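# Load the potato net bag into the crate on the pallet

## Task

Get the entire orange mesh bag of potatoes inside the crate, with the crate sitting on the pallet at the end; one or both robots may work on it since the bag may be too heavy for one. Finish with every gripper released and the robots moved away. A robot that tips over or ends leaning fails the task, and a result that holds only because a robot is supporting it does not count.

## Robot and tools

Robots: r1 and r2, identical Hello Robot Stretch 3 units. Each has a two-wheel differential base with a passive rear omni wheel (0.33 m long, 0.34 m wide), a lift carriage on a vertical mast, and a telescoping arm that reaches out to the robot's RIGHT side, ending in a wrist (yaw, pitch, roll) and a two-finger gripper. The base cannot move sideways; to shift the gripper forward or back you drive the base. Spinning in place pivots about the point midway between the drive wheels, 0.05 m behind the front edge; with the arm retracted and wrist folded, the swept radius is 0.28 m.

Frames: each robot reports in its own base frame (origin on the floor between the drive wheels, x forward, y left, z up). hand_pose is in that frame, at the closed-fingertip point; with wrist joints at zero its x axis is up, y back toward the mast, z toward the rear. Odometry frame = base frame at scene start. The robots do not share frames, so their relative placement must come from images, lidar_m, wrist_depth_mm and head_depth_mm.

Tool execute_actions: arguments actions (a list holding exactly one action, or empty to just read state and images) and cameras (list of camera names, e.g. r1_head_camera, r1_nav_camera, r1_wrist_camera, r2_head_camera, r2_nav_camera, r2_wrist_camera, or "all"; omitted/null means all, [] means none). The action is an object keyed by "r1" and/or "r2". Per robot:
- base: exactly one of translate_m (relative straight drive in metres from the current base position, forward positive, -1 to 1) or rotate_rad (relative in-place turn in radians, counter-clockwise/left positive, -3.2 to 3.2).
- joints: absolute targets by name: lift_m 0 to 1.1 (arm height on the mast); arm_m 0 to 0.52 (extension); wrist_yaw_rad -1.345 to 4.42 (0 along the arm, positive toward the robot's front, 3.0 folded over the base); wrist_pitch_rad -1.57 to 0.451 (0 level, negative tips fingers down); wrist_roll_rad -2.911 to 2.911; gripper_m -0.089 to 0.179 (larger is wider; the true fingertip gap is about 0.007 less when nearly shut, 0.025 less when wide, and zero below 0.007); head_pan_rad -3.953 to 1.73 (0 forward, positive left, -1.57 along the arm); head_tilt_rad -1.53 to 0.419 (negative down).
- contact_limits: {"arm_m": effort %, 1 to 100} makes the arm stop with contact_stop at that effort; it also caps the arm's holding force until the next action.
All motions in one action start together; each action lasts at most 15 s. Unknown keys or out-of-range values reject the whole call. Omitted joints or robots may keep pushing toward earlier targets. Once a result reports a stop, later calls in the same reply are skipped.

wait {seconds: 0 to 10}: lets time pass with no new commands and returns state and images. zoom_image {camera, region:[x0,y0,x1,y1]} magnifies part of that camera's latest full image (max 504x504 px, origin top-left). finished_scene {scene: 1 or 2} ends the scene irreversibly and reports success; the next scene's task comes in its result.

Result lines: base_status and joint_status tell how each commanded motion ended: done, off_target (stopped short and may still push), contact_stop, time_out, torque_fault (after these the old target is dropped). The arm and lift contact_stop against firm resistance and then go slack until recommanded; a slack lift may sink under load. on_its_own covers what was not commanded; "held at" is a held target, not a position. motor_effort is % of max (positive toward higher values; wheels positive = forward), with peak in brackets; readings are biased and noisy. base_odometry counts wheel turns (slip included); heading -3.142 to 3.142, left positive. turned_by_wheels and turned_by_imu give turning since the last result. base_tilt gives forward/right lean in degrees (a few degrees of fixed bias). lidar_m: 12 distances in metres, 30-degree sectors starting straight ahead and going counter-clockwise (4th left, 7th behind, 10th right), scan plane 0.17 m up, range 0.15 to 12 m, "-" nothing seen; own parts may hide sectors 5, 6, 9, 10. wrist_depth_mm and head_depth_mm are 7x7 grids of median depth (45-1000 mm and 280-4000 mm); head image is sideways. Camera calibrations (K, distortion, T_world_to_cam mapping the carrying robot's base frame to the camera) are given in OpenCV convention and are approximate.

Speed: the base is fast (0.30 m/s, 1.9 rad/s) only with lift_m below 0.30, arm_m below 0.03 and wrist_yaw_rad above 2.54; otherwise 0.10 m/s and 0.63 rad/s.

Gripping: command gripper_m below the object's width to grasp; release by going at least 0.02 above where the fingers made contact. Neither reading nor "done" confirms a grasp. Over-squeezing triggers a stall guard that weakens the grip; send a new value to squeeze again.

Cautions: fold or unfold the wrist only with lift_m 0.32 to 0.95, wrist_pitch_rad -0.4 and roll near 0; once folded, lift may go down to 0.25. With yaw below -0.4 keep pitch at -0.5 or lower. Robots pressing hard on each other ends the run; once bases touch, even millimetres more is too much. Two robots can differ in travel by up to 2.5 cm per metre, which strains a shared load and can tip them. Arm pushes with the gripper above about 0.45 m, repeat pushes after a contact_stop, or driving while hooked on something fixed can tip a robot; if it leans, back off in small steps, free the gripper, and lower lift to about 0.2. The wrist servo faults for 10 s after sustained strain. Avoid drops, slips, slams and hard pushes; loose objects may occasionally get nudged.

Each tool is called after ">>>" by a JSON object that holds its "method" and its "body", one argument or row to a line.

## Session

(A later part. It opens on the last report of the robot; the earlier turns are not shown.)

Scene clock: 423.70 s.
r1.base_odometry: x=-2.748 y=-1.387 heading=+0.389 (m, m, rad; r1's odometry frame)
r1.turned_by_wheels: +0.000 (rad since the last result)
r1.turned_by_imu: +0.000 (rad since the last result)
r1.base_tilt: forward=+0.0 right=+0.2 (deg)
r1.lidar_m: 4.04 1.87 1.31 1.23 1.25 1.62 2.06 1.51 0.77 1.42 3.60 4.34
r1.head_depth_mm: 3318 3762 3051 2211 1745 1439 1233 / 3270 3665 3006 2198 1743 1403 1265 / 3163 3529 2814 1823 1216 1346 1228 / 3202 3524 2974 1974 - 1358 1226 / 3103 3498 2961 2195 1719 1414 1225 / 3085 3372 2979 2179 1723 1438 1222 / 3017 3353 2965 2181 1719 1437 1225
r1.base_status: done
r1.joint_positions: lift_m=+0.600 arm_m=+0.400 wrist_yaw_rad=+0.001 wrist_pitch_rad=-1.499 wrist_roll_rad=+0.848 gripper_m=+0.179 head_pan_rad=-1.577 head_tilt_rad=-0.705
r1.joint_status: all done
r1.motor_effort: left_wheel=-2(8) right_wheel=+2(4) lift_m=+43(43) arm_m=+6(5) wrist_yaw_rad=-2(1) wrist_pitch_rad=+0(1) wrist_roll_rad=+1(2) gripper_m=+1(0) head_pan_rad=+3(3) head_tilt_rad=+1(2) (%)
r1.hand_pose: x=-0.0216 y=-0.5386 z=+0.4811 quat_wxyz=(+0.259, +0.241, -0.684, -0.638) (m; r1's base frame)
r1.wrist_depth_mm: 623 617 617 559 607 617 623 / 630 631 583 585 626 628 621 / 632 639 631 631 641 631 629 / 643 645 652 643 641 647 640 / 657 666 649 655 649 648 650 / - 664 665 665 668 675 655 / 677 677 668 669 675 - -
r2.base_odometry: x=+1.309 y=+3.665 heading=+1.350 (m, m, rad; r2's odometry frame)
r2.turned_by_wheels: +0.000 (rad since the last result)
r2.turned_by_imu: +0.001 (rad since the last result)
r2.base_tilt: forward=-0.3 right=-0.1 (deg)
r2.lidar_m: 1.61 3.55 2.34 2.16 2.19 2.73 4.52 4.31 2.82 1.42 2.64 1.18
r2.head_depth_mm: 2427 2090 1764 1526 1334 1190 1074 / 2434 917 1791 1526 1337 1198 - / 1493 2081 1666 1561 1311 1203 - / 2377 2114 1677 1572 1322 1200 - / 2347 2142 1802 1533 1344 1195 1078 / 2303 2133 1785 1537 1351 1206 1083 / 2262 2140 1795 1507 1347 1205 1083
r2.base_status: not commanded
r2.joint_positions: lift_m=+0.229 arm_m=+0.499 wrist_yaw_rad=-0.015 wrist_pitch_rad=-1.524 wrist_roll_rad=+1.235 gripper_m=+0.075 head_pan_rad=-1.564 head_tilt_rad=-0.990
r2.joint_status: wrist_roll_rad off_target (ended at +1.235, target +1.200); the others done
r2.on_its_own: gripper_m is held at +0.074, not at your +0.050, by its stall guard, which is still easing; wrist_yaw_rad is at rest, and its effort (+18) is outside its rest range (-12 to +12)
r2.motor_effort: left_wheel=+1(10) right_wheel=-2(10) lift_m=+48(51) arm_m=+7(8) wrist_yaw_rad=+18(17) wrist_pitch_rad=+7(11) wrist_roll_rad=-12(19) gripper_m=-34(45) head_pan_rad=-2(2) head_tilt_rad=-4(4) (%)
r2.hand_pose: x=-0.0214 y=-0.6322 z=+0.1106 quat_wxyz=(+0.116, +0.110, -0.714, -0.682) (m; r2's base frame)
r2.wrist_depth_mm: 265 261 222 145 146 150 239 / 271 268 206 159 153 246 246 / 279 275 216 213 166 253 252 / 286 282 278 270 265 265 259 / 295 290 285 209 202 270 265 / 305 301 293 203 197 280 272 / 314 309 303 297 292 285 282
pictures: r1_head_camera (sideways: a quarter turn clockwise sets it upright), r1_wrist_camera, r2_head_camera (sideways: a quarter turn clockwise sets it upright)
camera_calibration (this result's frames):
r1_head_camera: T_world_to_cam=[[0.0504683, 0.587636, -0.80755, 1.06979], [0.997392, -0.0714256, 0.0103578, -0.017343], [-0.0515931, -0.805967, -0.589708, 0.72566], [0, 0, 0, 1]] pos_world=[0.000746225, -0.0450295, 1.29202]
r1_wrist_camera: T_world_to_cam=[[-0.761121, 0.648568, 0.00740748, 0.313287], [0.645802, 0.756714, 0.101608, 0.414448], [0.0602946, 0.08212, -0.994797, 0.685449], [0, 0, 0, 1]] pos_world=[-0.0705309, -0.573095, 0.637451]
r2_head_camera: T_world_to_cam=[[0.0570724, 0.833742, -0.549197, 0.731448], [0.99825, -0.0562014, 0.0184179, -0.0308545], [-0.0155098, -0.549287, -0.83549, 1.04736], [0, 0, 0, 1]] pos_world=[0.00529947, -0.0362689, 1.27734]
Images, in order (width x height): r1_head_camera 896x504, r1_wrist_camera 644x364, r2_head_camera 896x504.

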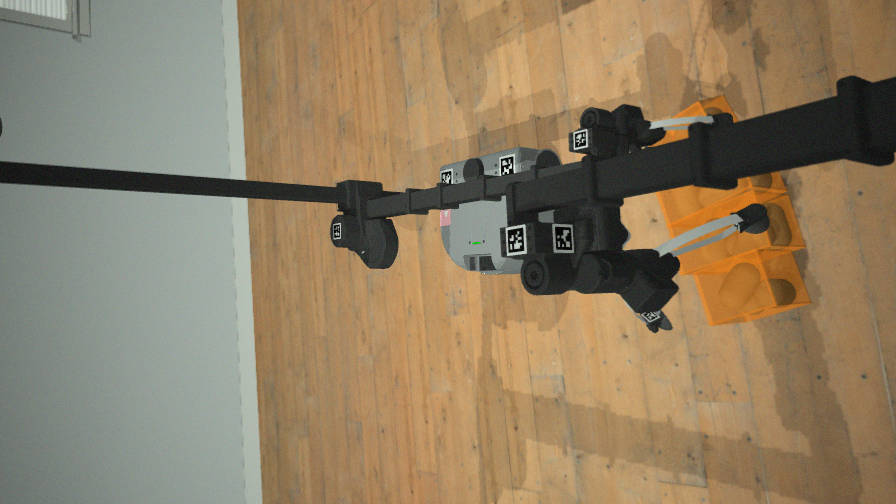

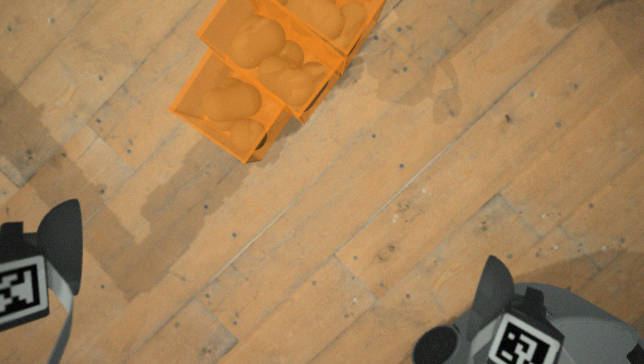

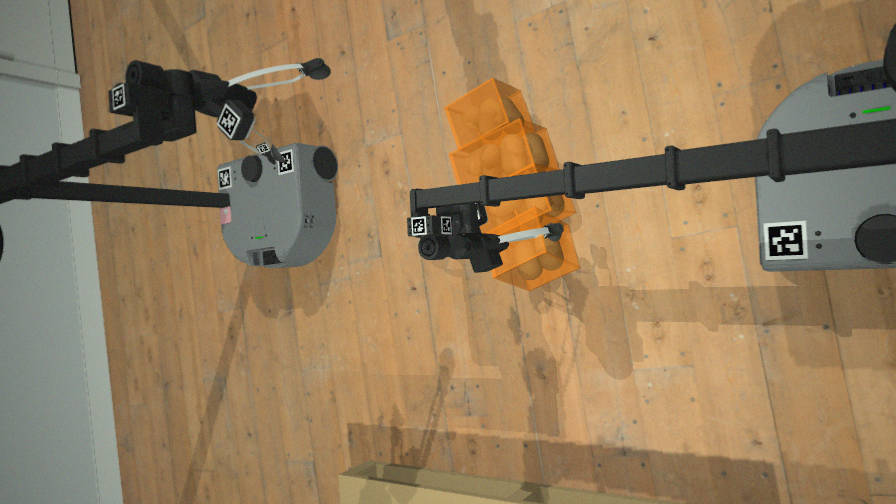

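>>> {"method": "execute_actions", "body": {
  "actions": [
    {"r1":{"base":{"translate_m":0.03},"joints":{"arm_m":0.5,"wrist_roll_rad":1.57,"wrist_pitch_rad":-1.25,"lift_m":0.38}}}
  ],
  "cameras": ["r2_head_camera","r1_wrist_camera"]
}}

Scene clock: 433.57 s.
r1.base_odometry: x=-2.720 y=-1.376 heading=+0.389 (m, m, rad; r1's odometry frame)
r1.turned_by_wheels: +0.000 (rad since the last result)
r1.turned_by_imu: +0.001 (rad since the last result)
r1.base_tilt: forward=+0.1 right=+0.5 (deg)
r1.lidar_m: 4.03 1.88 1.31 1.24 1.26 1.64 2.05 1.54 0.78 1.43 3.60 4.29
r1.head_depth_mm: 3317 3793 3000 2217 1745 1443 1233 / 3267 3688 2996 2207 1735 1378 1230 / 3129 3474 2853 1782 1674 1354 1216 / 3158 3523 2995 2125 1785 1312 1223 / 3122 3494 2958 2191 1732 1433 1226 / 3093 3430 2976 2182 1729 1436 1219 / 3018 3361 3010 2176 1729 1432 1221
r1.base_status: done
r1.joint_positions: lift_m=+0.380 arm_m=+0.500 wrist_yaw_rad=+0.001 wrist_pitch_rad=-1.254 wrist_roll_rad=+1.567 gripper_m=+0.179 head_pan_rad=-1.577 head_tilt_rad=-0.705
r1.joint_status: all done
r1.motor_effort: left_wheel=-2(4) right_wheel=+2(6) lift_m=+25(35) arm_m=+6(5) wrist_yaw_rad=-1(0) wrist_pitch_rad=+1(3) wrist_roll_rad=+1(1) gripper_m=+0(0) head_pan_rad=+3(3) head_tilt_rad=+1(2) (%)
r1.hand_pose: x=-0.0215 y=-0.7012 z=+0.2680 quat_wxyz=(+0.002, +0.001, -0.810, -0.587) (m; r1's base frame)
r1.wrist_depth_mm: 529 485 447 329 375 360 336 / 545 498 452 316 330 366 343 / 555 503 456 333 386 367 347 / 558 514 467 318 393 370 354 / 560 523 479 438 402 381 358 / - 535 486 450 414 382 361 / 597 544 496 457 417 - 365
r2.base_odometry: x=+1.309 y=+3.665 heading=+1.350 (m, m, rad; r2's odometry frame)
r2.turned_by_wheels: +0.000 (rad since the last result)
r2.turned_by_imu: +0.002 (rad since the last result)
r2.base_tilt: forward=-0.3 right=-0.1 (deg)
r2.lidar_m: 1.61 3.53 2.34 2.16 2.19 2.75 4.53 4.30 2.83 1.43 2.64 1.18
r2.head_depth_mm: 2452 2121 1780 1526 1333 1192 1073 / 2416 2101 1078 1493 1342 1186 - / 1365 1712 1674 1552 1316 1203 - / 2315 2126 1697 1564 1319 1190 - / 2348 2132 1763 1535 1347 1198 1078 / 2326 2132 1795 1543 1342 1198 1083 / 2300 2148 1783 1500 1352 1210 1083
r2.base_status: not commanded
r2.joint_positions: lift_m=+0.229 arm_m=+0.500 wrist_yaw_rad=-0.015 wrist_pitch_rad=-1.523 wrist_roll_rad=+1.235 gripper_m=+0.108 head_pan_rad=-1.564 head_tilt_rad=-0.990
r2.joint_status: not commanded
r2.on_its_own: gripper_m is held at +0.107, not at your +0.050, by its stall guard, which is not easing now; wrist_yaw_rad is at rest, and its effort (+18) is outside its rest range (-12 to +12)
r2.motor_effort: left_wheel=+2(1) right_wheel=-3(2) lift_m=+48(48) arm_m=+6(7) wrist_yaw_rad=+18(17) wrist_pitch_rad=+7(7) wrist_roll_rad=-12(12) gripper_m=-21(20) head_pan_rad=-2(2) head_tilt_rad=-4(4) (%)
r2.hand_pose: x=-0.0214 y=-0.6323 z=+0.1106 quat_wxyz=(+0.116, +0.110, -0.714, -0.682) (m; r2's base frame)
r2.wrist_depth_mm: 264 261 224 146 146 149 240 / 271 267 205 159 152 247 245 / 281 275 216 213 166 255 250 / 289 282 279 271 267 263 259 / 297 291 285 208 202 271 265 / 305 300 292 203 198 279 270 / 317 311 302 298 291 286 282
pictures: r1_wrist_camera, r2_head_camera (sideways: a quarter turn clockwise sets it upright)
camera_calibration (this result's frames):
r1_wrist_camera: T_world_to_cam=[[-0.14649, 0.95524, -0.257017, 0.719565], [0.978443, 0.178153, 0.104456, 0.159756], [0.145569, -0.236174, -0.960745, 0.256327], [0, 0, 0, 1]] pos_world=[-0.0882164, -0.65528, 0.414517]
r2_head_camera: T_world_to_cam=[[0.0570726, 0.833742, -0.549197, 0.731448], [0.99825, -0.0562016, 0.0184179, -0.0308545], [-0.01551, -0.549287, -0.83549, 1.04736], [0, 0, 0, 1]] pos_world=[0.00529946, -0.0362689, 1.27734]
Images, in order (width x height): r1_wrist_camera 644x364, r2_head_camera 896x504.

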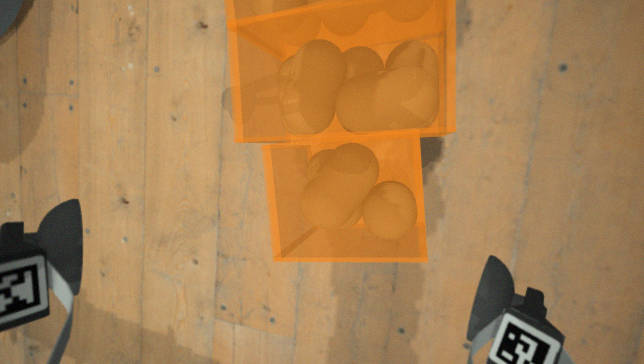

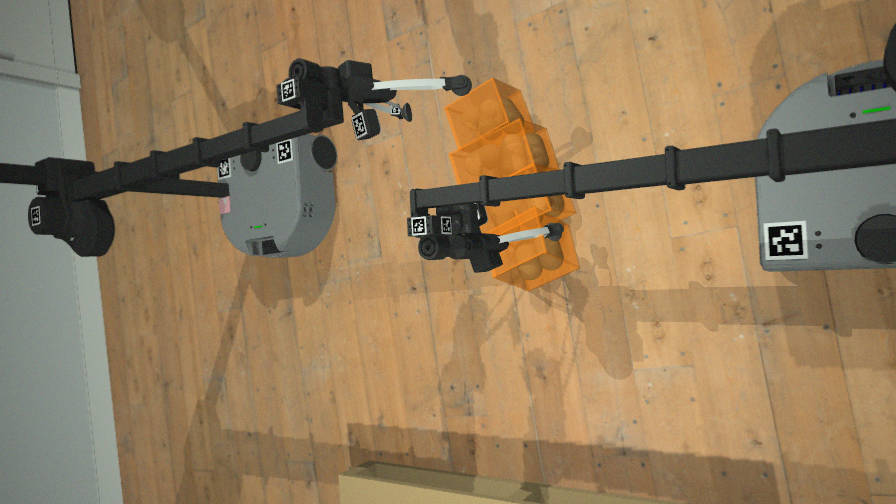

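>>> {"method": "execute_actions", "body": {
  "actions": [
    {"r1":{"joints":{"arm_m":0.505,"lift_m":0.27}}}
  ],
  "cameras": ["r2_head_camera","r1_wrist_camera"]
}}

Scene clock: 444.07 s.
r1.base_odometry: x=-2.720 y=-1.376 heading=+0.389 (m, m, rad; r1's odometry frame)
r1.turned_by_wheels: +0.000 (rad since the last result)
r1.turned_by_imu: +0.001 (rad since the last result)
r1.base_tilt: forward=+0.1 right=+0.4 (deg)
r1.lidar_m: 4.02 1.88 1.32 1.24 1.26 1.63 2.04 1.54 0.79 1.43 3.60 4.29
r1.head_depth_mm: 3359 3696 3036 2212 1746 1437 1220 / 3297 3672 2997 2196 1741 1378 1229 / 3141 3477 2866 1802 1674 1358 1224 / 3148 3535 2992 2114 1721 1257 1224 / 3095 3532 2965 2193 1732 1431 1219 / 3055 3409 2986 2195 1728 1438 1220 / 3043 3364 2998 2180 1720 1434 1224
r1.base_status: not commanded
r1.joint_positions: lift_m=+0.270 arm_m=+0.505 wrist_yaw_rad=+0.001 wrist_pitch_rad=-1.254 wrist_roll_rad=+1.567 gripper_m=+0.179 head_pan_rad=-1.577 head_tilt_rad=-0.705
r1.joint_status: all done
r1.motor_effort: left_wheel=-3(2) right_wheel=+2(2) lift_m=+25(25) arm_m=+5(9) wrist_yaw_rad=-1(1) wrist_pitch_rad=+1(1) wrist_roll_rad=+1(1) gripper_m=+0(1) head_pan_rad=+3(3) head_tilt_rad=+2(1) (%)
r1.hand_pose: x=-0.0215 y=-0.7062 z=+0.1580 quat_wxyz=(+0.002, +0.001, -0.810, -0.587) (m; r1's base frame)
r1.wrist_depth_mm: 389 355 322 214 224 263 247 / 394 360 214 191 179 267 249 / 401 368 338 268 283 269 253 / 411 374 344 209 292 274 257 / 408 384 350 206 216 277 260 / - 388 353 325 296 280 264 / 436 400 365 333 308 - 266
r2.base_odometry: x=+1.309 y=+3.665 heading=+1.350 (m, m, rad; r2's odometry frame)
r2.turned_by_wheels: +0.000 (rad since the last result)
r2.turned_by_imu: +0.001 (rad since the last result)
r2.base_tilt: forward=-0.4 right=+0.0 (deg)
r2.lidar_m: 1.61 3.54 2.34 2.16 2.18 2.75 4.52 4.28 0.86 1.42 2.64 1.18
r2.head_depth_mm: 2416 2096 1765 1526 1334 1189 1073 / 2420 2129 1740 1347 1339 1196 - / 2261 1708 1662 1554 1316 1199 - / 2345 2063 1711 1570 1326 1195 - / 2347 2136 1780 1536 1345 1193 1077 / 2293 2138 1796 1545 1352 1198 1077 / 2257 2163 1796 1508 1351 1208 1083
r2.base_status: not commanded
r2.joint_positions: lift_m=+0.229 arm_m=+0.500 wrist_yaw_rad=-0.015 wrist_pitch_rad=-1.523 wrist_roll_rad=+1.235 gripper_m=+0.108 head_pan_rad=-1.564 head_tilt_rad=-0.990
r2.joint_status: not commanded
r2.on_its_own: gripper_m is held at +0.107, not at your +0.050, by its stall guard, which is not easing now; wrist_yaw_rad is at rest, and its effort (+17) is outside its rest range (-12 to +12)
r2.motor_effort: left_wheel=+2(2) right_wheel=-2(2) lift_m=+47(48) arm_m=+6(6) wrist_yaw_rad=+17(18) wrist_pitch_rad=+7(7) wrist_roll_rad=-12(12) gripper_m=-21(21) head_pan_rad=-2(3) head_tilt_rad=-4(4) (%)
r2.hand_pose: x=-0.0214 y=-0.6323 z=+0.1106 quat_wxyz=(+0.116, +0.110, -0.714, -0.682) (m; r2's base frame)
r2.wrist_depth_mm: 263 261 222 146 146 149 240 / 272 267 205 159 153 246 246 / 280 275 216 213 166 255 252 / 287 282 278 269 266 262 259 / 296 292 285 209 202 270 265 / 305 301 293 204 197 280 271 / 317 310 301 298 291 285 281
pictures: r1_wrist_camera, r2_head_camera (sideways: a quarter turn clockwise sets it upright)
camera_calibration (this result's frames):
r1_wrist_camera: T_world_to_cam=[[-0.146487, 0.955237, -0.257028, 0.696072], [0.978443, 0.178152, 0.104455, 0.172137], [0.145569, -0.236186, -0.960742, 0.149455], [0, 0, 0, 1]] pos_world=[-0.0882164, -0.660281, 0.304517]
r2_head_camera: T_world_to_cam=[[0.0570724, 0.833742, -0.549197, 0.731448], [0.99825, -0.0562014, 0.0184179, -0.0308545], [-0.0155098, -0.549287, -0.83549, 1.04736], [0, 0, 0, 1]] pos_world=[0.00529947, -0.0362689, 1.27734]
Images, in order (width x height): r1_wrist_camera 644x364, r2_head_camera 896x504.

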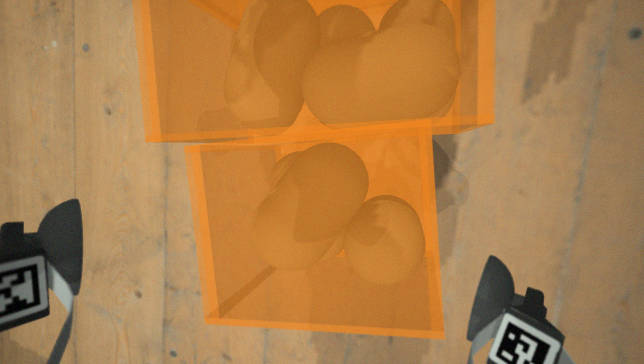

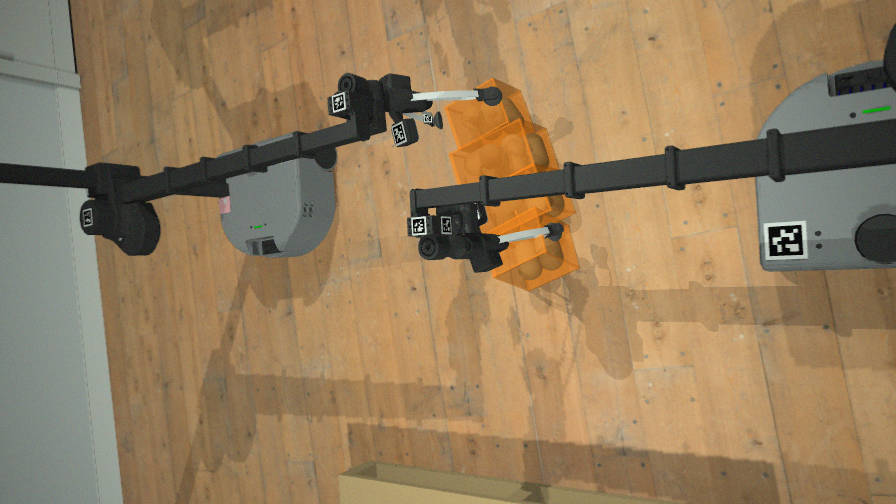

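Straddles well. Descend.

>>> {"method": "execute_actions", "body": {
  "actions": [
    {"r1":{"joints":{"lift_m":0.19}}}
  ],
  "cameras": ["r1_wrist_camera"]
}}

>>> {"method": "execute_actions", "body": {
  "actions": [
    {"r1":{"joints":{"gripper_m":0.06}},"r2":{"joints":{"gripper_m":0.06,"lift_m":0.2}}}
  ],
  "cameras": ["r1_wrist_camera","r2_head_camera"]
}}

Scene clock: 448.33 s.
r1.base_odometry: x=-2.720 y=-1.376 heading=+0.389 (m, m, rad; r1's odometry frame)
r1.turned_by_wheels: +0.000 (rad since the last result)
r1.turned_by_imu: +0.000 (rad since the last result)
r1.base_tilt: forward=+0.1 right=+0.3 (deg)
r1.lidar_m: 4.01 1.88 1.31 1.23 1.26 1.63 2.05 1.54 0.78 1.43 3.59 4.31
r1.head_depth_mm: 3312 3717 3038 2201 1743 1448 1232 / 3279 3699 3004 2193 1738 1366 1233 / 3127 3482 2850 1791 1646 1359 1252 / 3199 3528 2952 2128 1741 1411 1225 / 3089 3461 2983 2201 1735 1440 1224 / 3063 3398 2971 2164 1725 1433 1218 / 2990 3379 2966 2195 1749 1438 1221
r1.base_status: not commanded
r1.joint_positions: lift_m=+0.190 arm_m=+0.505 wrist_yaw_rad=+0.001 wrist_pitch_rad=-1.238 wrist_roll_rad=+1.567 gripper_m=+0.179 head_pan_rad=-1.577 head_tilt_rad=-0.705
r1.joint_status: all done
r1.motor_effort: left_wheel=-2(2) right_wheel=+2(2) lift_m=+22(25) arm_m=+5(5) wrist_yaw_rad=-1(1) wrist_pitch_rad=-3(5) wrist_roll_rad=+1(1) gripper_m=-1(1) head_pan_rad=+3(3) head_tilt_rad=+2(1) (%)
r1.hand_pose: x=-0.0215 y=-0.7102 z=+0.0790 quat_wxyz=(+0.002, +0.001, -0.814, -0.581) (m; r1's base frame)
r1.wrist_depth_mm: 289 139 130 108 100 187 180 / 296 144 135 114 109 192 183 / 301 274 243 223 210 197 186 / 309 280 193 136 216 200 188 / - 287 128 135 211 202 190 / - 292 124 136 133 204 192 / 330 298 259 245 135 - 193
r2.base_odometry: x=+1.309 y=+3.665 heading=+1.350 (m, m, rad; r2's odometry frame)
r2.turned_by_wheels: +0.000 (rad since the last result)
r2.turned_by_imu: +0.001 (rad since the last result)
r2.base_tilt: forward=-0.4 right=+0.1 (deg)
r2.lidar_m: 1.62 3.54 2.35 2.16 2.19 2.75 4.51 4.34 0.72 1.43 2.64 1.18
r2.head_depth_mm: 2431 2117 1779 1520 1334 1188 1074 / 2430 2112 1746 1413 1343 1188 - / 2387 1715 1666 1558 1318 1197 - / 2373 2053 1715 1571 1322 1194 - / 2354 2142 1791 1541 1346 1199 1074 / 2310 2132 1788 1521 1345 1194 1077 / 2271 2171 1778 1511 1344 1204 1088
r2.base_status: not commanded
r2.joint_positions: lift_m=+0.229 arm_m=+0.500 wrist_yaw_rad=-0.015 wrist_pitch_rad=-1.523 wrist_roll_rad=+1.235 gripper_m=+0.108 head_pan_rad=-1.564 head_tilt_rad=-0.990
r2.joint_status: not commanded
r2.on_its_own: gripper_m is held at +0.107, not at your +0.050, by its stall guard, which is not easing now; wrist_yaw_rad is at rest, and its effort (+17) is outside its rest range (-12 to +12)
r2.motor_effort: left_wheel=+2(1) right_wheel=-2(2) lift_m=+48(48) arm_m=+7(7) wrist_yaw_rad=+17(18) wrist_pitch_rad=+7(7) wrist_roll_rad=-12(12) gripper_m=-19(21) head_pan_rad=-2(2) head_tilt_rad=-4(4) (%)
r2.hand_pose: x=-0.0214 y=-0.6323 z=+0.1106 quat_wxyz=(+0.116, +0.110, -0.714, -0.682) (m; r2's base frame)
r2.wrist_depth_mm: 265 261 221 145 146 149 240 / 271 269 206 159 152 247 245 / 278 275 216 213 167 255 252 / 287 283 278 269 266 264 259 / 298 291 285 209 202 270 266 / 307 301 293 204 196 280 271 / 315 310 302 296 292 287 282
pictures: r1_wrist_camera
camera_calibration (this result's frames):
r1_wrist_camera: T_world_to_cam=[[-0.146683, 0.951048, -0.272016, 0.677781], [0.978405, 0.179976, 0.101647, 0.182595], [0.145627, -0.251231, -0.956909, 0.0616628], [0, 0, 0, 1]] pos_world=[-0.0882127, -0.661973, 0.224813]
Images, in order (width x height): r1_wrist_camera 644x364.

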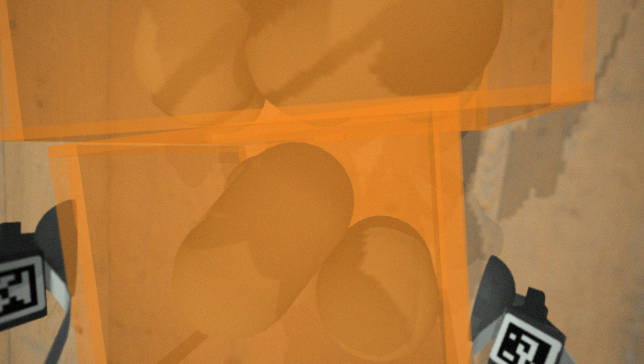

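Scene clock: 450.00 s.
r1.base_odometry: x=-2.720 y=-1.376 heading=+0.389 (m, m, rad; r1's odometry frame)
r1.turned_by_wheels: +0.000 (rad since the last result)
r1.turned_by_imu: +0.001 (rad since the last result)
r1.base_tilt: forward=+0.0 right=+0.1 (deg)
r1.lidar_m: 4.03 1.88 1.31 1.23 1.26 1.63 2.04 1.54 0.79 1.43 3.61 4.30
r1.head_depth_mm: 3334 3736 2993 2211 1753 1446 1228 / 3292 3642 3000 2197 1733 1373 1229 / 3116 3514 2840 1784 1689 1358 1254 / 3198 3530 2952 2046 1742 1449 1221 / 3101 3466 2982 2211 1730 1431 1226 / 3075 3422 2943 2173 1732 1431 1227 / 3002 3361 2968 2165 1735 1433 1229
r1.base_status: not commanded
r1.joint_positions: lift_m=+0.190 arm_m=+0.505 wrist_yaw_rad=+0.003 wrist_pitch_rad=-1.249 wrist_roll_rad=+1.567 gripper_m=+0.066 head_pan_rad=-1.577 head_tilt_rad=-0.705
r1.joint_status: gripper_m off_target (ended at +0.066, target +0.060)
r1.motor_effort: left_wheel=+3(2) right_wheel=-4(4) lift_m=+22(22) arm_m=+5(5) wrist_yaw_rad=-3(3) wrist_pitch_rad=+0(3) wrist_roll_rad=+1(1) gripper_m=-100(100) head_pan_rad=+3(3) head_tilt_rad=+1(1) (%)
r1.hand_pose: x=-0.0213 y=-0.7076 z=+0.0784 quat_wxyz=(+0.003, +0.002, -0.811, -0.585) (m; r1's base frame)
r1.wrist_depth_mm: 285 131 129 107 100 188 181 / 290 142 135 115 110 193 183 / 296 272 240 222 210 197 186 / 303 278 138 137 216 201 187 / - 284 127 139 212 203 190 / - 289 124 136 135 205 193 / 325 295 260 244 138 - 196
r2.base_odometry: x=+1.309 y=+3.665 heading=+1.350 (m, m, rad; r2's odometry frame)
r2.turned_by_wheels: +0.000 (rad since the last result)
r2.turned_by_imu: +0.005 (rad since the last result)
r2.base_tilt: forward=-0.3 right=-0.1 (deg)
r2.lidar_m: 1.63 3.52 2.33 2.16 2.19 2.76 4.52 4.26 0.73 1.43 2.65 1.18
r2.head_depth_mm: 2455 2113 1763 1530 1331 1194 1072 / 2453 2139 1734 1406 1331 1188 - / 2357 1559 1661 1549 1316 1203 - / 2421 2073 1722 1574 1320 1194 - / 2368 2147 1780 1537 1347 1203 1079 / 2311 2150 1799 1538 1350 1194 1080 / 2268 2145 1798 1491 1348 1208 1082
r2.base_status: not commanded
r2.joint_positions: lift_m=+0.217 arm_m=+0.500 wrist_yaw_rad=-0.014 wrist_pitch_rad=-1.545 wrist_roll_rad=+1.226 gripper_m=+0.066 head_pan_rad=-1.564 head_tilt_rad=-0.990
r2.joint_status: lift_m contact_stop (moved -0.012 of -0.029); gripper_m off_target (ended at +0.066, target +0.060)
r2.on_its_own: gripper_m is held at +0.064, not at your +0.060, by its stall guard, which is still easing; lift_m is slack since a contact_stop, until your next command for it (your +0.200 is given up); wrist_yaw_rad is at rest, and its effort (+17) is outside its rest range (-12 to +12)
r2.motor_effort: left_wheel=+9(13) right_wheel=-10(16) lift_m=+27(41) arm_m=+7(6) wrist_yaw_rad=+17(17) wrist_pitch_rad=+13(15) wrist_roll_rad=-9(12) gripper_m=-38(100) head_pan_rad=-2(1) head_tilt_rad=-4(4) (%)
r2.hand_pose: x=-0.0213 y=-0.6268 z=+0.0988 quat_wxyz=(+0.118, +0.115, -0.706, -0.689) (m; r2's base frame)
r2.wrist_depth_mm: 251 249 146 138 139 137 234 / 258 255 195 165 145 147 238 / 267 261 207 209 199 248 246 / 272 270 267 220 258 256 253 / 282 280 275 203 200 263 260 / 291 288 282 206 271 271 267 / 300 299 293 288 283 281 277
pictures: r1_wrist_camera, r2_head_camera (sideways: a quarter turn clockwise sets it upright)
camera_calibration (this result's frames):
r1_wrist_camera: T_world_to_cam=[[-0.148849, 0.953488, -0.262116, 0.676056], [0.977998, 0.181128, 0.103504, 0.182727], [0.146166, -0.240943, -0.95947, 0.0691808], [0, 0, 0, 1]] pos_world=[-0.0881879, -0.66104, 0.224669]
r2_head_camera: T_world_to_cam=[[0.0571497, 0.833736, -0.549197, 0.731447], [0.998244, -0.056294, 0.0184179, -0.0308545], [-0.0155608, -0.549286, -0.83549, 1.04736], [0, 0, 0, 1]] pos_world=[0.00529611, -0.0362689, 1.27734]
Images, in order (width x height): r1_wrist_camera 644x364, r2_head_camera 896x504.

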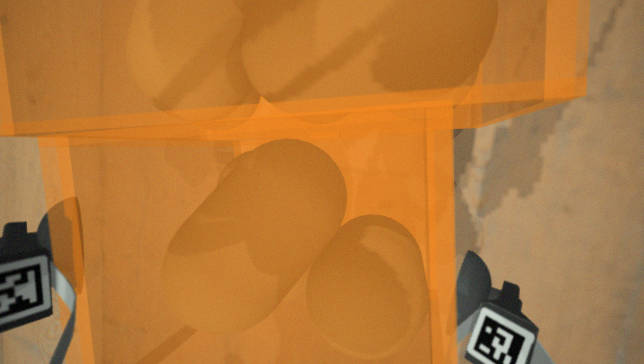

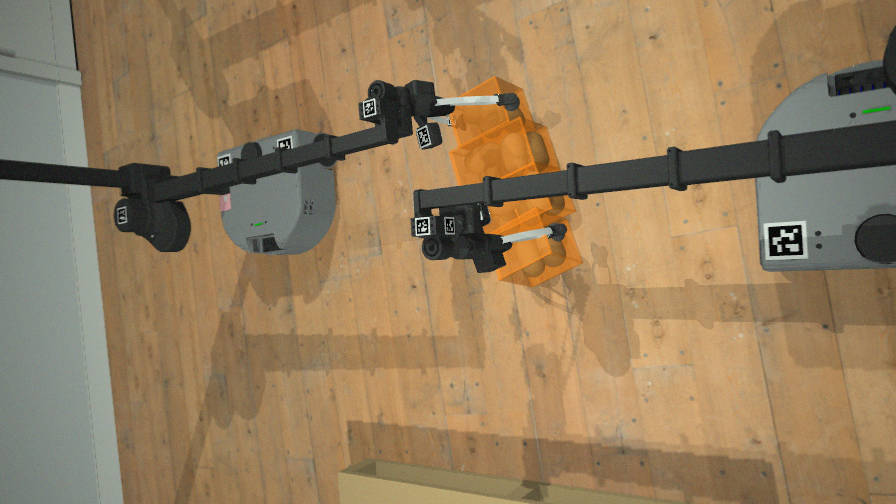

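>>> {"method": "execute_actions", "body": {
  "actions": [
    {"r1":{"joints":{"gripper_m":0.07,"lift_m":0.66}},"r2":{"joints":{"gripper_m":0.07,"lift_m":0.68,"wrist_roll_rad":1.3}}}
  ],
  "cameras": ["r1_head_camera","r2_head_camera","r2_nav_camera"]
}}

Scene clock: 458.77 s.
r1.base_odometry: x=-2.720 y=-1.376 heading=+0.388 (m, m, rad; r1's odometry frame)
r1.turned_by_wheels: -0.001 (rad since the last result)
r1.turned_by_imu: -0.001 (rad since the last result)
r1.base_tilt: forward=+0.0 right=+0.3 (deg)
r1.lidar_m: 4.03 1.88 1.31 1.24 1.26 1.62 2.07 1.54 1.43 1.43 3.61 4.32
r1.head_depth_mm: 3355 3751 2971 2049 1692 1439 1229 / 3238 3736 999 1089 1093 1476 - / 3148 1436 2710 2071 984 1402 1226 / 3180 3421 2961 - 1024 1434 1224 / 3132 3477 3000 2185 1682 1438 1230 / 3065 3421 2972 2176 1736 1428 1222 / 3006 3341 2951 2157 1721 1425 1222
r1.base_status: not commanded
r1.joint_positions: lift_m=+0.659 arm_m=+0.505 wrist_yaw_rad=-0.003 wrist_pitch_rad=-1.260 wrist_roll_rad=+1.565 gripper_m=+0.097 head_pan_rad=-1.577 head_tilt_rad=-0.705
r1.joint_status: gripper_m off_target (ended at +0.097, target +0.070); the others done
r1.on_its_own: gripper_m is held at +0.095, not at your +0.070, by its stall guard, which is still easing; right_wheel is at rest, and its effort (+20) is outside its rest range (-18 to +18)
r1.motor_effort: left_wheel=-15(18) right_wheel=+20(24) lift_m=+57(60) arm_m=+3(5) wrist_yaw_rad=+2(4) wrist_pitch_rad=+3(4) wrist_roll_rad=+2(3) gripper_m=-35(100) head_pan_rad=+3(3) head_tilt_rad=+1(1) (%)
r1.hand_pose: x=-0.0217 y=-0.7048 z=+0.5464 quat_wxyz=(+0.002, +0.000, -0.808, -0.590) (m; r1's base frame)
r1.wrist_depth_mm: 680 698 160 137 131 593 569 / 891 794 157 145 146 607 572 / 926 845 179 202 192 629 593 / 943 849 781 157 674 634 593 / 973 879 147 147 682 644 588 / - 900 139 150 156 639 616 / - 929 824 770 142 - 616
r2.base_odometry: x=+1.309 y=+3.665 heading=+1.349 (m, m, rad; r2's odometry frame)
r2.turned_by_wheels: -0.001 (rad since the last result)
r2.turned_by_imu: +0.000 (rad since the last result)
r2.base_tilt: forward=-0.3 right=+0.0 (deg)
r2.lidar_m: 1.63 3.56 2.33 2.16 2.18 2.75 4.53 4.29 2.82 1.42 2.64 1.18
r2.head_depth_mm: 2453 842 1690 1507 1339 1214 - / 2331 2058 1773 1521 - 1192 - / 2361 2250 1631 1443 1339 1205 - / 2402 2216 1714 1471 1338 1193 - / 2356 2124 1777 1527 1341 1200 1081 / 2304 2160 1787 1538 1352 1207 1078 / 2275 2151 1800 1499 1351 1203 1086
r2.base_status: not commanded
r2.joint_positions: lift_m=+0.679 arm_m=+0.500 wrist_yaw_rad=-0.004 wrist_pitch_rad=-1.469 wrist_roll_rad=+1.305 gripper_m=+0.096 head_pan_rad=-1.564 head_tilt_rad=-0.990
r2.joint_status: gripper_m off_target (ended at +0.096, target +0.070); the others done
r2.on_its_own: gripper_m is held at +0.095, not at your +0.070, by its stall guard, which is still easing
r2.motor_effort: left_wheel=-18(18) right_wheel=+14(15) lift_m=+53(55) arm_m=+2(7) wrist_yaw_rad=+5(16) wrist_pitch_rad=-9(13) wrist_roll_rad=-1(7) gripper_m=-22(92) head_pan_rad=-1(1) head_tilt_rad=-4(4) (%)
r2.hand_pose: x=-0.0216 y=-0.6466 z=+0.5601 quat_wxyz=(+0.097, +0.087, -0.735, -0.665) (m; r2's base frame)
r2.wrist_depth_mm: 597 711 694 161 157 632 617 / 666 737 231 176 155 633 626 / 786 743 736 218 210 660 650 / 800 773 757 224 695 685 660 / 829 785 777 207 201 704 - / 846 834 781 209 719 722 680 / 877 830 799 775 752 730 710
pictures: r1_head_camera (sideways: a quarter turn clockwise sets it upright), r2_head_camera (sideways: a quarter turn clockwise sets it upright), r2_nav_camera (sideways: a quarter turn counterclockwise sets it upright)
camera_calibration (this result's frames):
r1_head_camera: T_world_to_cam=[[0.0504673, 0.58748, -0.807663, 1.06994], [0.997392, -0.0714235, 0.0103704, -0.0173594], [-0.0515937, -0.80608, -0.589553, 0.725458], [0, 0, 0, 1]] pos_world=[0.000746219, -0.0450314, 1.29203]
r2_head_camera: T_world_to_cam=[[0.0571497, 0.833736, -0.549197, 0.731447], [0.998244, -0.056294, 0.0184179, -0.0308545], [-0.0155608, -0.549286, -0.83549, 1.04736], [0, 0, 0, 1]] pos_world=[0.00529611, -0.0362689, 1.27734]
r2_nav_camera: T_world_to_cam=[[-0.0212829, -0.809201, 0.587147, -0.71143], [-0.999607, 0.0279412, 0.00227465, 0.05123], [-0.0182462, -0.586867, -0.809477, 1.01635], [0, 0, 0, 1]] pos_world=[0.0546131, 0.01934, 1.24031]
Images, in order (width x height): r1_head_camera 896x504, r2_head_camera 896x504, r2_nav_camera 672x504.

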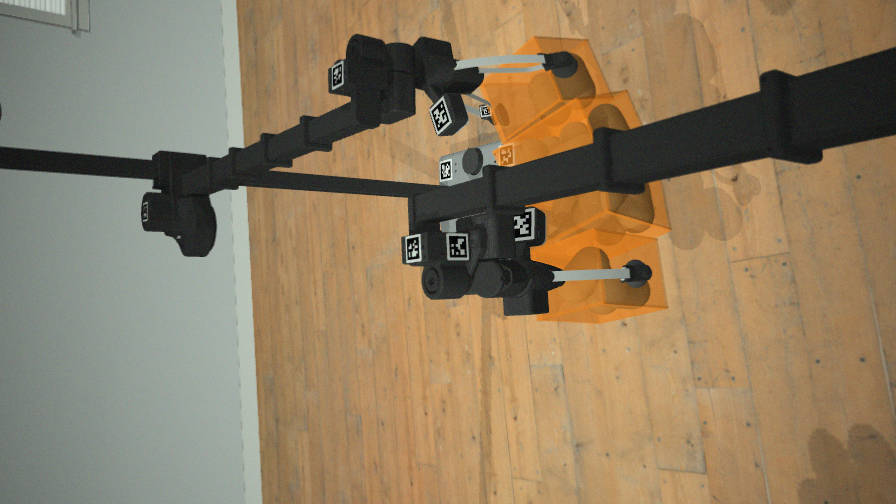

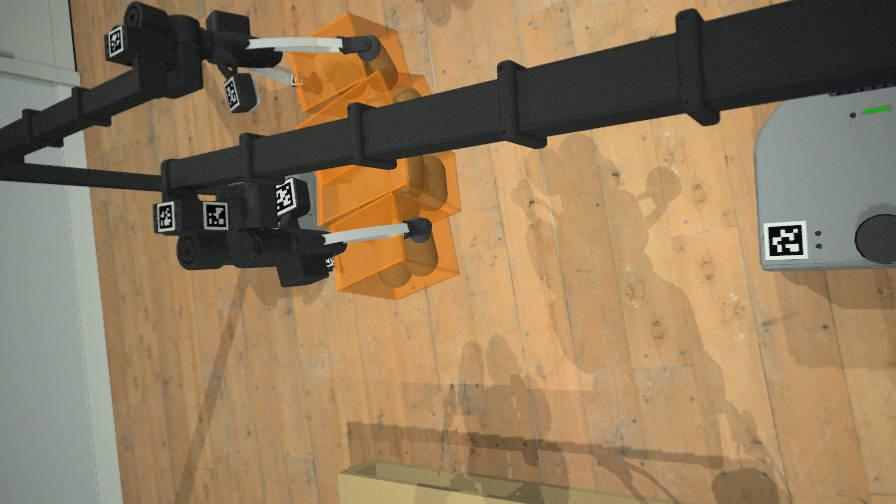

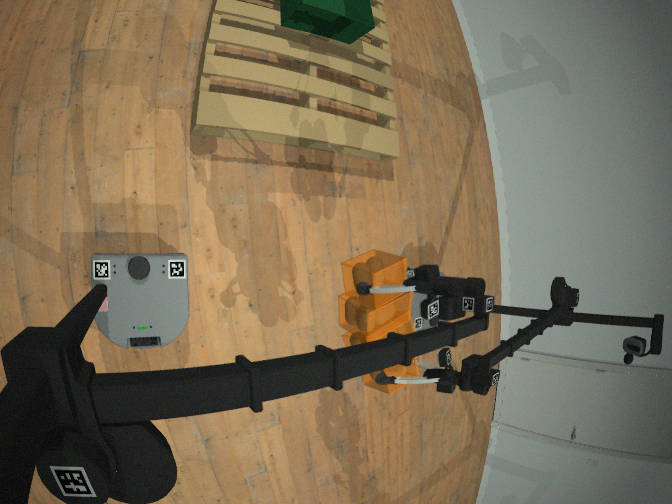

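>>> {"method": "execute_actions", "body": {
  "actions": [
    {"r1":{"base":{"translate_m":-0.13},"joints":{"gripper_m":0.08}},"r2":{"base":{"rotate_rad":0.2},"joints":{"gripper_m":0.08}}}
  ],
  "cameras": []
}}

>>> {"method": "execute_actions", "body": {
  "actions": [
    {"r1":{"base":{"translate_m":-0.44}},"r2":{"base":{"translate_m":0.45}}}
  ],
  "cameras": []
}}

>>> {"method": "execute_actions", "body": {
  "actions": [
    {"r1":{"base":{"translate_m":0.13},"joints":{"gripper_m":0.07}},"r2":{"base":{"rotate_rad":-0.2},"joints":{"gripper_m":0.07}}}
  ],
  "cameras": ["r1_head_camera","r2_head_camera","r2_nav_camera"]
}}

Scene clock: 475.20 s.
r1.base_odometry: x=-2.840 y=-1.425 heading=+0.388 (m, m, rad; r1's odometry frame)
r1.turned_by_wheels: +0.000 (rad since the last result)
r1.turned_by_imu: +0.001 (rad since the last result)
r1.base_tilt: forward=+0.1 right=+0.4 (deg)
r1.lidar_m: 4.15 1.87 1.30 1.22 1.25 1.61 3.71 1.41 3.78 1.40 3.62 4.40
r1.head_depth_mm: 3302 3752 3031 2211 1736 1433 1234 / 3295 3654 3007 932 1688 1416 - / 3223 3541 2621 2248 1711 1422 1228 / 3067 1395 2887 - 1684 1443 1224 / 3098 3410 2943 2192 1741 1435 1227 / 3050 3406 2989 2207 1739 1433 1221 / 3030 3364 2976 2177 1723 1432 1219
r1.base_status: done
r1.joint_positions: lift_m=+0.660 arm_m=+0.505 wrist_yaw_rad=-0.002 wrist_pitch_rad=-1.255 wrist_roll_rad=+1.567 gripper_m=+0.080 head_pan_rad=-1.577 head_tilt_rad=-0.704
r1.joint_status: all done
r1.motor_effort: left_wheel=-1(10) right_wheel=+1(5) lift_m=+43(43) arm_m=+3(3) wrist_yaw_rad=+2(1) wrist_pitch_rad=+1(1) wrist_roll_rad=+1(1) gripper_m=+0(92) head_pan_rad=+3(3) head_tilt_rad=+1(2) (%)
r1.hand_pose: x=-0.0216 y=-0.7062 z=+0.5472 quat_wxyz=(+0.001, +0.000, -0.809, -0.587) (m; r1's base frame)
r1.wrist_depth_mm: 688 681 745 710 627 610 569 / 698 690 763 704 668 613 577 / 920 825 774 711 673 614 595 / 945 856 797 724 686 626 590 / 974 914 788 748 687 639 601 / - - 819 755 686 659 611 / - 939 835 772 721 651 615
r2.base_odometry: x=+1.309 y=+3.665 heading=+1.549 (m, m, rad; r2's odometry frame)
r2.turned_by_wheels: +0.200 (rad since the last result)
r2.turned_by_imu: +0.130 (rad since the last result)
r2.base_tilt: forward=-0.3 right=-0.1 (deg)
r2.lidar_m: 4.25 3.06 2.24 2.16 2.25 3.09 4.53 3.70 1.40 1.40 1.41 1.17
r2.head_depth_mm: 2334 824 1720 1522 1349 1221 - / 917 846 1638 1552 - 1190 - / 2320 2200 1673 1509 1338 1203 - / 2368 2238 1700 1522 1295 1203 - / 2339 2117 1784 1529 1279 1193 1083 / 2343 2107 1786 1536 1356 1200 1080 / 2332 2154 1713 1426 1282 1179 1081
r2.base_status: done
r2.joint_positions: lift_m=+0.679 arm_m=+0.500 wrist_yaw_rad=+0.000 wrist_pitch_rad=-1.497 wrist_roll_rad=+1.303 gripper_m=+0.080 head_pan_rad=-1.566 head_tilt_rad=-0.993
r2.joint_status: all done
r2.motor_effort: left_wheel=-3(11) right_wheel=+1(6) lift_m=+39(39) arm_m=+1(1) wrist_yaw_rad=+1(1) wrist_pitch_rad=-1(1) wrist_roll_rad=+0(0) gripper_m=+0(73) head_pan_rad=-1(2) head_tilt_rad=-3(3) (%)
r2.hand_pose: x=-0.0216 y=-0.6396 z=+0.5608 quat_wxyz=(+0.098, +0.091, -0.726, -0.675) (m; r2's base frame)
r2.wrist_depth_mm: 608 708 691 670 656 642 626 / 746 731 707 685 672 665 643 / 767 747 732 698 685 668 658 / 788 764 740 720 705 696 - / 803 792 770 745 640 710 - / 835 794 792 761 688 716 701 / 737 699 705 772 762 740 723
pictures: none
No camera images: the call's "cameras" was empty. Leave "cameras" out to get every camera's image.

Scene clock: 481.10 s.
r1.base_odometry: x=-3.248 y=-1.591 heading=+0.388 (m, m, rad; r1's odometry frame)
r1.turned_by_wheels: +0.000 (rad since the last result)
r1.turned_by_imu: -0.001 (rad since the last result)
r1.base_tilt: forward=+0.0 right=+0.3 (deg)
r1.lidar_m: 4.60 1.81 1.27 1.19 1.21 1.57 3.60 1.01 1.22 1.44 3.66 4.73
r1.head_depth_mm: 3328 3849 3037 2211 1614 1340 1132 / 3310 3716 3024 986 1617 1327 - / 3258 3610 2606 2248 1677 1419 1221 / 3067 1438 2841 - 1687 1398 1224 / 3185 3479 2987 2201 1731 1365 1224 / 3109 3454 2957 2185 1742 1438 1222 / 3064 3388 2946 2200 1725 1438 1225
r1.base_status: done
r1.joint_positions: lift_m=+0.660 arm_m=+0.505 wrist_yaw_rad=-0.002 wrist_pitch_rad=-1.255 wrist_roll_rad=+1.567 gripper_m=+0.080 head_pan_rad=-1.577 head_tilt_rad=-0.704
r1.joint_status: not commanded
r1.motor_effort: left_wheel=-1(7) right_wheel=+1(2) lift_m=+43(44) arm_m=+4(3) wrist_yaw_rad=+1(1) wrist_pitch_rad=+1(2) wrist_roll_rad=+1(1) gripper_m=-1(0) head_pan_rad=+3(3) head_tilt_rad=+1(1) (%)
r1.hand_pose: x=-0.0216 y=-0.7062 z=+0.5472 quat_wxyz=(+0.001, +0.000, -0.809, -0.587) (m; r1's base frame)
r1.wrist_depth_mm: 680 724 750 685 643 588 550 / 714 737 753 711 657 608 575 / 899 824 761 711 668 633 586 / 956 871 799 684 688 635 588 / 982 902 800 638 694 639 604 / - - 814 751 682 644 608 / - 928 844 772 732 662 630
r2.base_odometry: x=+1.319 y=+4.115 heading=+1.549 (m, m, rad; r2's odometry frame)
r2.turned_by_wheels: +0.000 (rad since the last result)
r2.turned_by_imu: +0.002 (rad since the last result)
r2.base_tilt: forward=-0.4 right=-0.1 (deg)
r2.lidar_m: 3.80 3.07 2.23 2.16 2.25 3.08 4.97 3.72 1.44 1.44 0.82 0.87
r2.head_depth_mm: 2332 851 1710 1524 1320 1215 - / 950 1285 1661 1547 - 1194 - / 2339 2222 1689 1513 1336 1202 - / 2376 2211 1571 1434 1280 1161 - / 2360 2126 1678 1433 1284 1148 1079 / 2334 2128 1686 1424 1254 1146 1079 / 2353 2130 1706 1411 1266 1146 1082
r2.base_status: done
r2.joint_positions: lift_m=+0.679 arm_m=+0.500 wrist_yaw_rad=+0.000 wrist_pitch_rad=-1.497 wrist_roll_rad=+1.303 gripper_m=+0.080 head_pan_rad=-1.566 head_tilt_rad=-0.993
r2.joint_status: not commanded
r2.motor_effort: left_wheel=-4(7) right_wheel=+1(6) lift_m=+39(39) arm_m=+0(0) wrist_yaw_rad=+1(1) wrist_pitch_rad=-1(1) wrist_roll_rad=+0(0) gripper_m=+0(0) head_pan_rad=-2(1) head_tilt_rad=-3(3) (%)
r2.hand_pose: x=-0.0216 y=-0.6396 z=+0.5608 quat_wxyz=(+0.098, +0.091, -0.726, -0.675) (m; r2's base frame)
r2.wrist_depth_mm: 642 703 683 676 581 635 628 / 738 730 706 687 669 649 640 / 638 622 707 705 694 675 659 / 722 761 617 599 698 693 - / 713 657 758 620 604 584 - / 695 697 723 647 747 636 711 / 728 721 674 764 640 624 724
pictures: none
No camera images: the call's "cameras" was empty. Leave "cameras" out to get every camera's image.

Scene clock: 483.67 s.
r1.base_odometry: x=-3.127 y=-1.542 heading=+0.388 (m, m, rad; r1's odometry frame)
r1.turned_by_wheels: +0.000 (rad since the last result)
r1.turned_by_imu: +0.001 (rad since the last result)
r1.base_tilt: forward=-0.1 right=+0.2 (deg)
r1.lidar_m: 4.47 1.83 1.27 1.20 1.22 1.58 3.62 1.13 1.47 1.46 3.64 4.70
r1.head_depth_mm: 3322 3847 3036 2197 1656 1303 1163 / 3308 3758 3017 1033 1613 1442 - / 3180 1461 2607 1896 1740 1409 1228 / 3209 3539 2991 - 1683 1366 1220 / 3140 3544 2970 2215 1727 1395 1224 / 3084 3418 3026 2198 1736 1434 1224 / 3036 3333 2947 2186 1720 1429 1222
r1.base_status: done
r1.joint_positions: lift_m=+0.660 arm_m=+0.505 wrist_yaw_rad=-0.002 wrist_pitch_rad=-1.255 wrist_roll_rad=+1.567 gripper_m=+0.070 head_pan_rad=-1.577 head_tilt_rad=-0.704
r1.joint_status: all done
r1.motor_effort: left_wheel=-1(4) right_wheel=+1(6) lift_m=+43(43) arm_m=+4(3) wrist_yaw_rad=+2(0) wrist_pitch_rad=+1(1) wrist_roll_rad=+1(1) gripper_m=-1(52) head_pan_rad=+3(4) head_tilt_rad=+1(1) (%)
r1.hand_pose: x=-0.0216 y=-0.7062 z=+0.5472 quat_wxyz=(+0.001, +0.000, -0.809, -0.587) (m; r1's base frame)
r1.wrist_depth_mm: 696 768 736 700 650 611 572 / 901 835 756 695 655 614 576 / 928 849 775 648 668 626 582 / 945 880 799 655 675 630 593 / 972 904 801 738 685 647 606 / - 928 804 764 680 649 609 / - 944 833 767 703 665 614
r2.base_odometry: x=+1.319 y=+4.115 heading=+1.349 (m, m, rad; r2's odometry frame)
r2.turned_by_wheels: -0.200 (rad since the last result)
r2.turned_by_imu: -0.203 (rad since the last result)
r2.base_tilt: forward=-0.2 right=-0.1 (deg)
r2.lidar_m: 3.78 3.82 2.41 2.16 2.17 2.61 4.92 4.71 2.92 1.47 0.99 0.82
r2.head_depth_mm: 2472 2027 1762 1522 1342 1220 - / 2435 881 1732 1543 - 1192 - / 2362 2229 1703 1514 1291 1204 - / 2375 2242 1702 1524 1338 1191 - / 2374 2147 1784 1438 1236 1117 1079 / 2303 2104 1792 1445 1300 1146 1084 / 2275 2141 1788 1445 1278 1113 1080
r2.base_status: done
r2.joint_positions: lift_m=+0.679 arm_m=+0.500 wrist_yaw_rad=+0.000 wrist_pitch_rad=-1.497 wrist_roll_rad=+1.303 gripper_m=+0.070 head_pan_rad=-1.566 head_tilt_rad=-0.993
r2.joint_status: all done
r2.motor_effort: left_wheel=+1(10) right_wheel=+0(5) lift_m=+38(39) arm_m=+0(1) wrist_yaw_rad=+0(1) wrist_pitch_rad=-1(1) wrist_roll_rad=+0(0) gripper_m=+0(44) head_pan_rad=-1(1) head_tilt_rad=-3(3) (%)
r2.hand_pose: x=-0.0216 y=-0.6396 z=+0.5608 quat_wxyz=(+0.098, +0.091, -0.726, -0.675) (m; r2's base frame)
r2.wrist_depth_mm: 661 706 679 629 627 645 629 / 677 722 705 689 585 656 636 / 764 736 724 707 683 676 664 / 797 760 742 723 714 690 - / 747 650 639 626 708 707 - / 835 813 716 643 625 601 696 / 861 706 672 666 752 694 726
pictures: r1_head_camera (sideways: a quarter turn clockwise sets it upright), r2_head_camera (sideways: a quarter turn clockwise sets it upright), r2_nav_camera (sideways: a quarter turn counterclockwise sets it upright)
camera_calibration (this result's frames):
r1_head_camera: T_world_to_cam=[[0.0504639, 0.586934, -0.80806, 1.07046], [0.997392, -0.0714163, 0.0104146, -0.017417], [-0.051596, -0.806479, -0.589008, 0.724749], [0, 0, 0, 1]] pos_world=[0.000746185, -0.045038, 1.29206]
r2_head_camera: T_world_to_cam=[[0.0592839, 0.835536, -0.546229, 0.727567], [0.998097, -0.058925, 0.0181923, -0.0305597], [-0.0169862, -0.546268, -0.837438, 1.04991], [0, 0, 0, 1]] pos_world=[0.00520248, -0.0361791, 1.27721]
r2_nav_camera: T_world_to_cam=[[-0.0233535, -0.811227, 0.584264, -0.707662], [-0.999532, 0.0305024, 0.00239933, 0.0510672], [-0.0197679, -0.583935, -0.81156, 1.01906], [0, 0, 0, 1]] pos_world=[0.0546617, 0.0194343, 1.24037]
Images, in order (width x height): r1_head_camera 896x504, r2_head_camera 896x504, r2_nav_camera 672x504.

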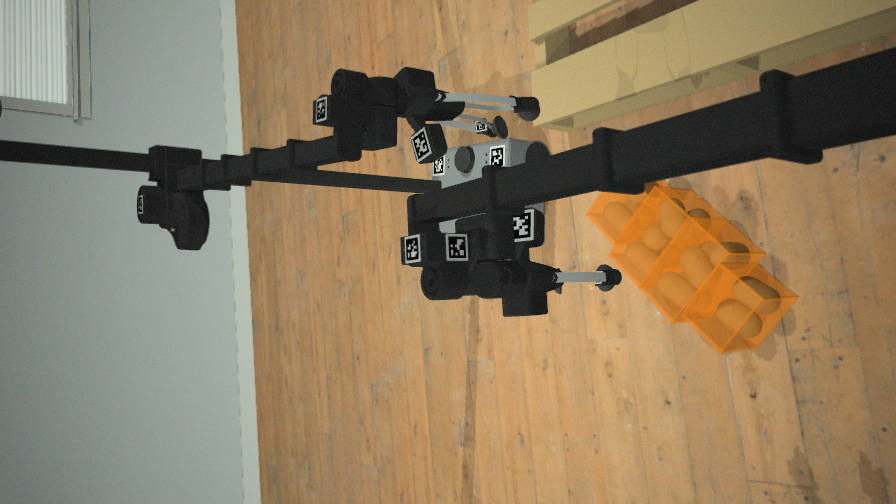

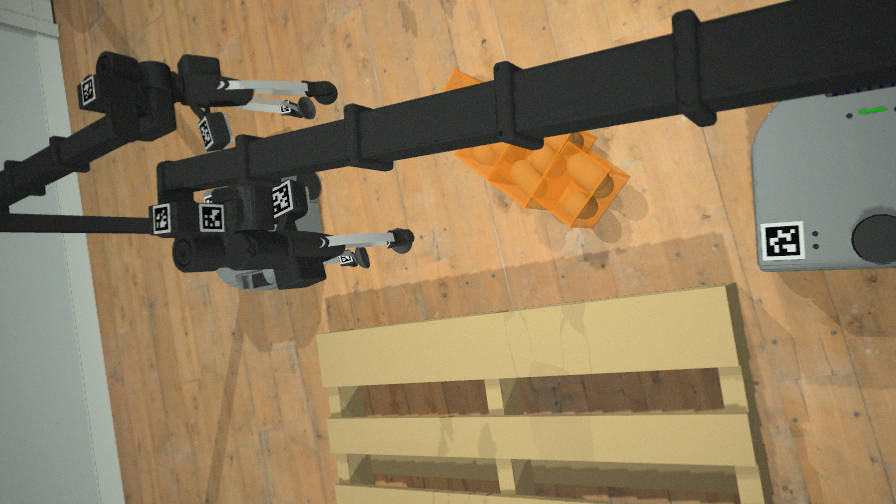

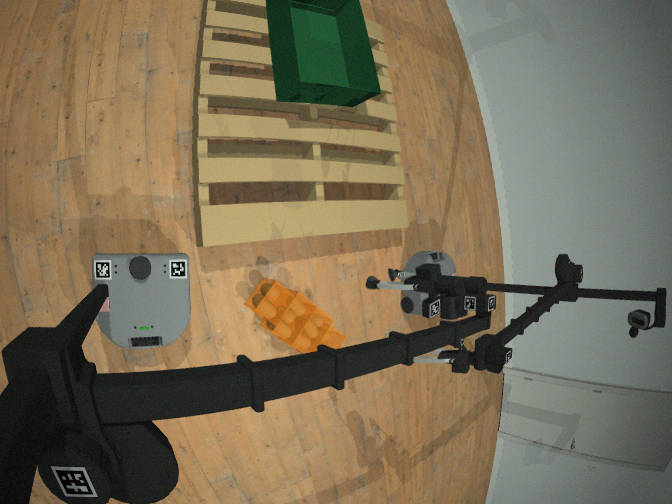

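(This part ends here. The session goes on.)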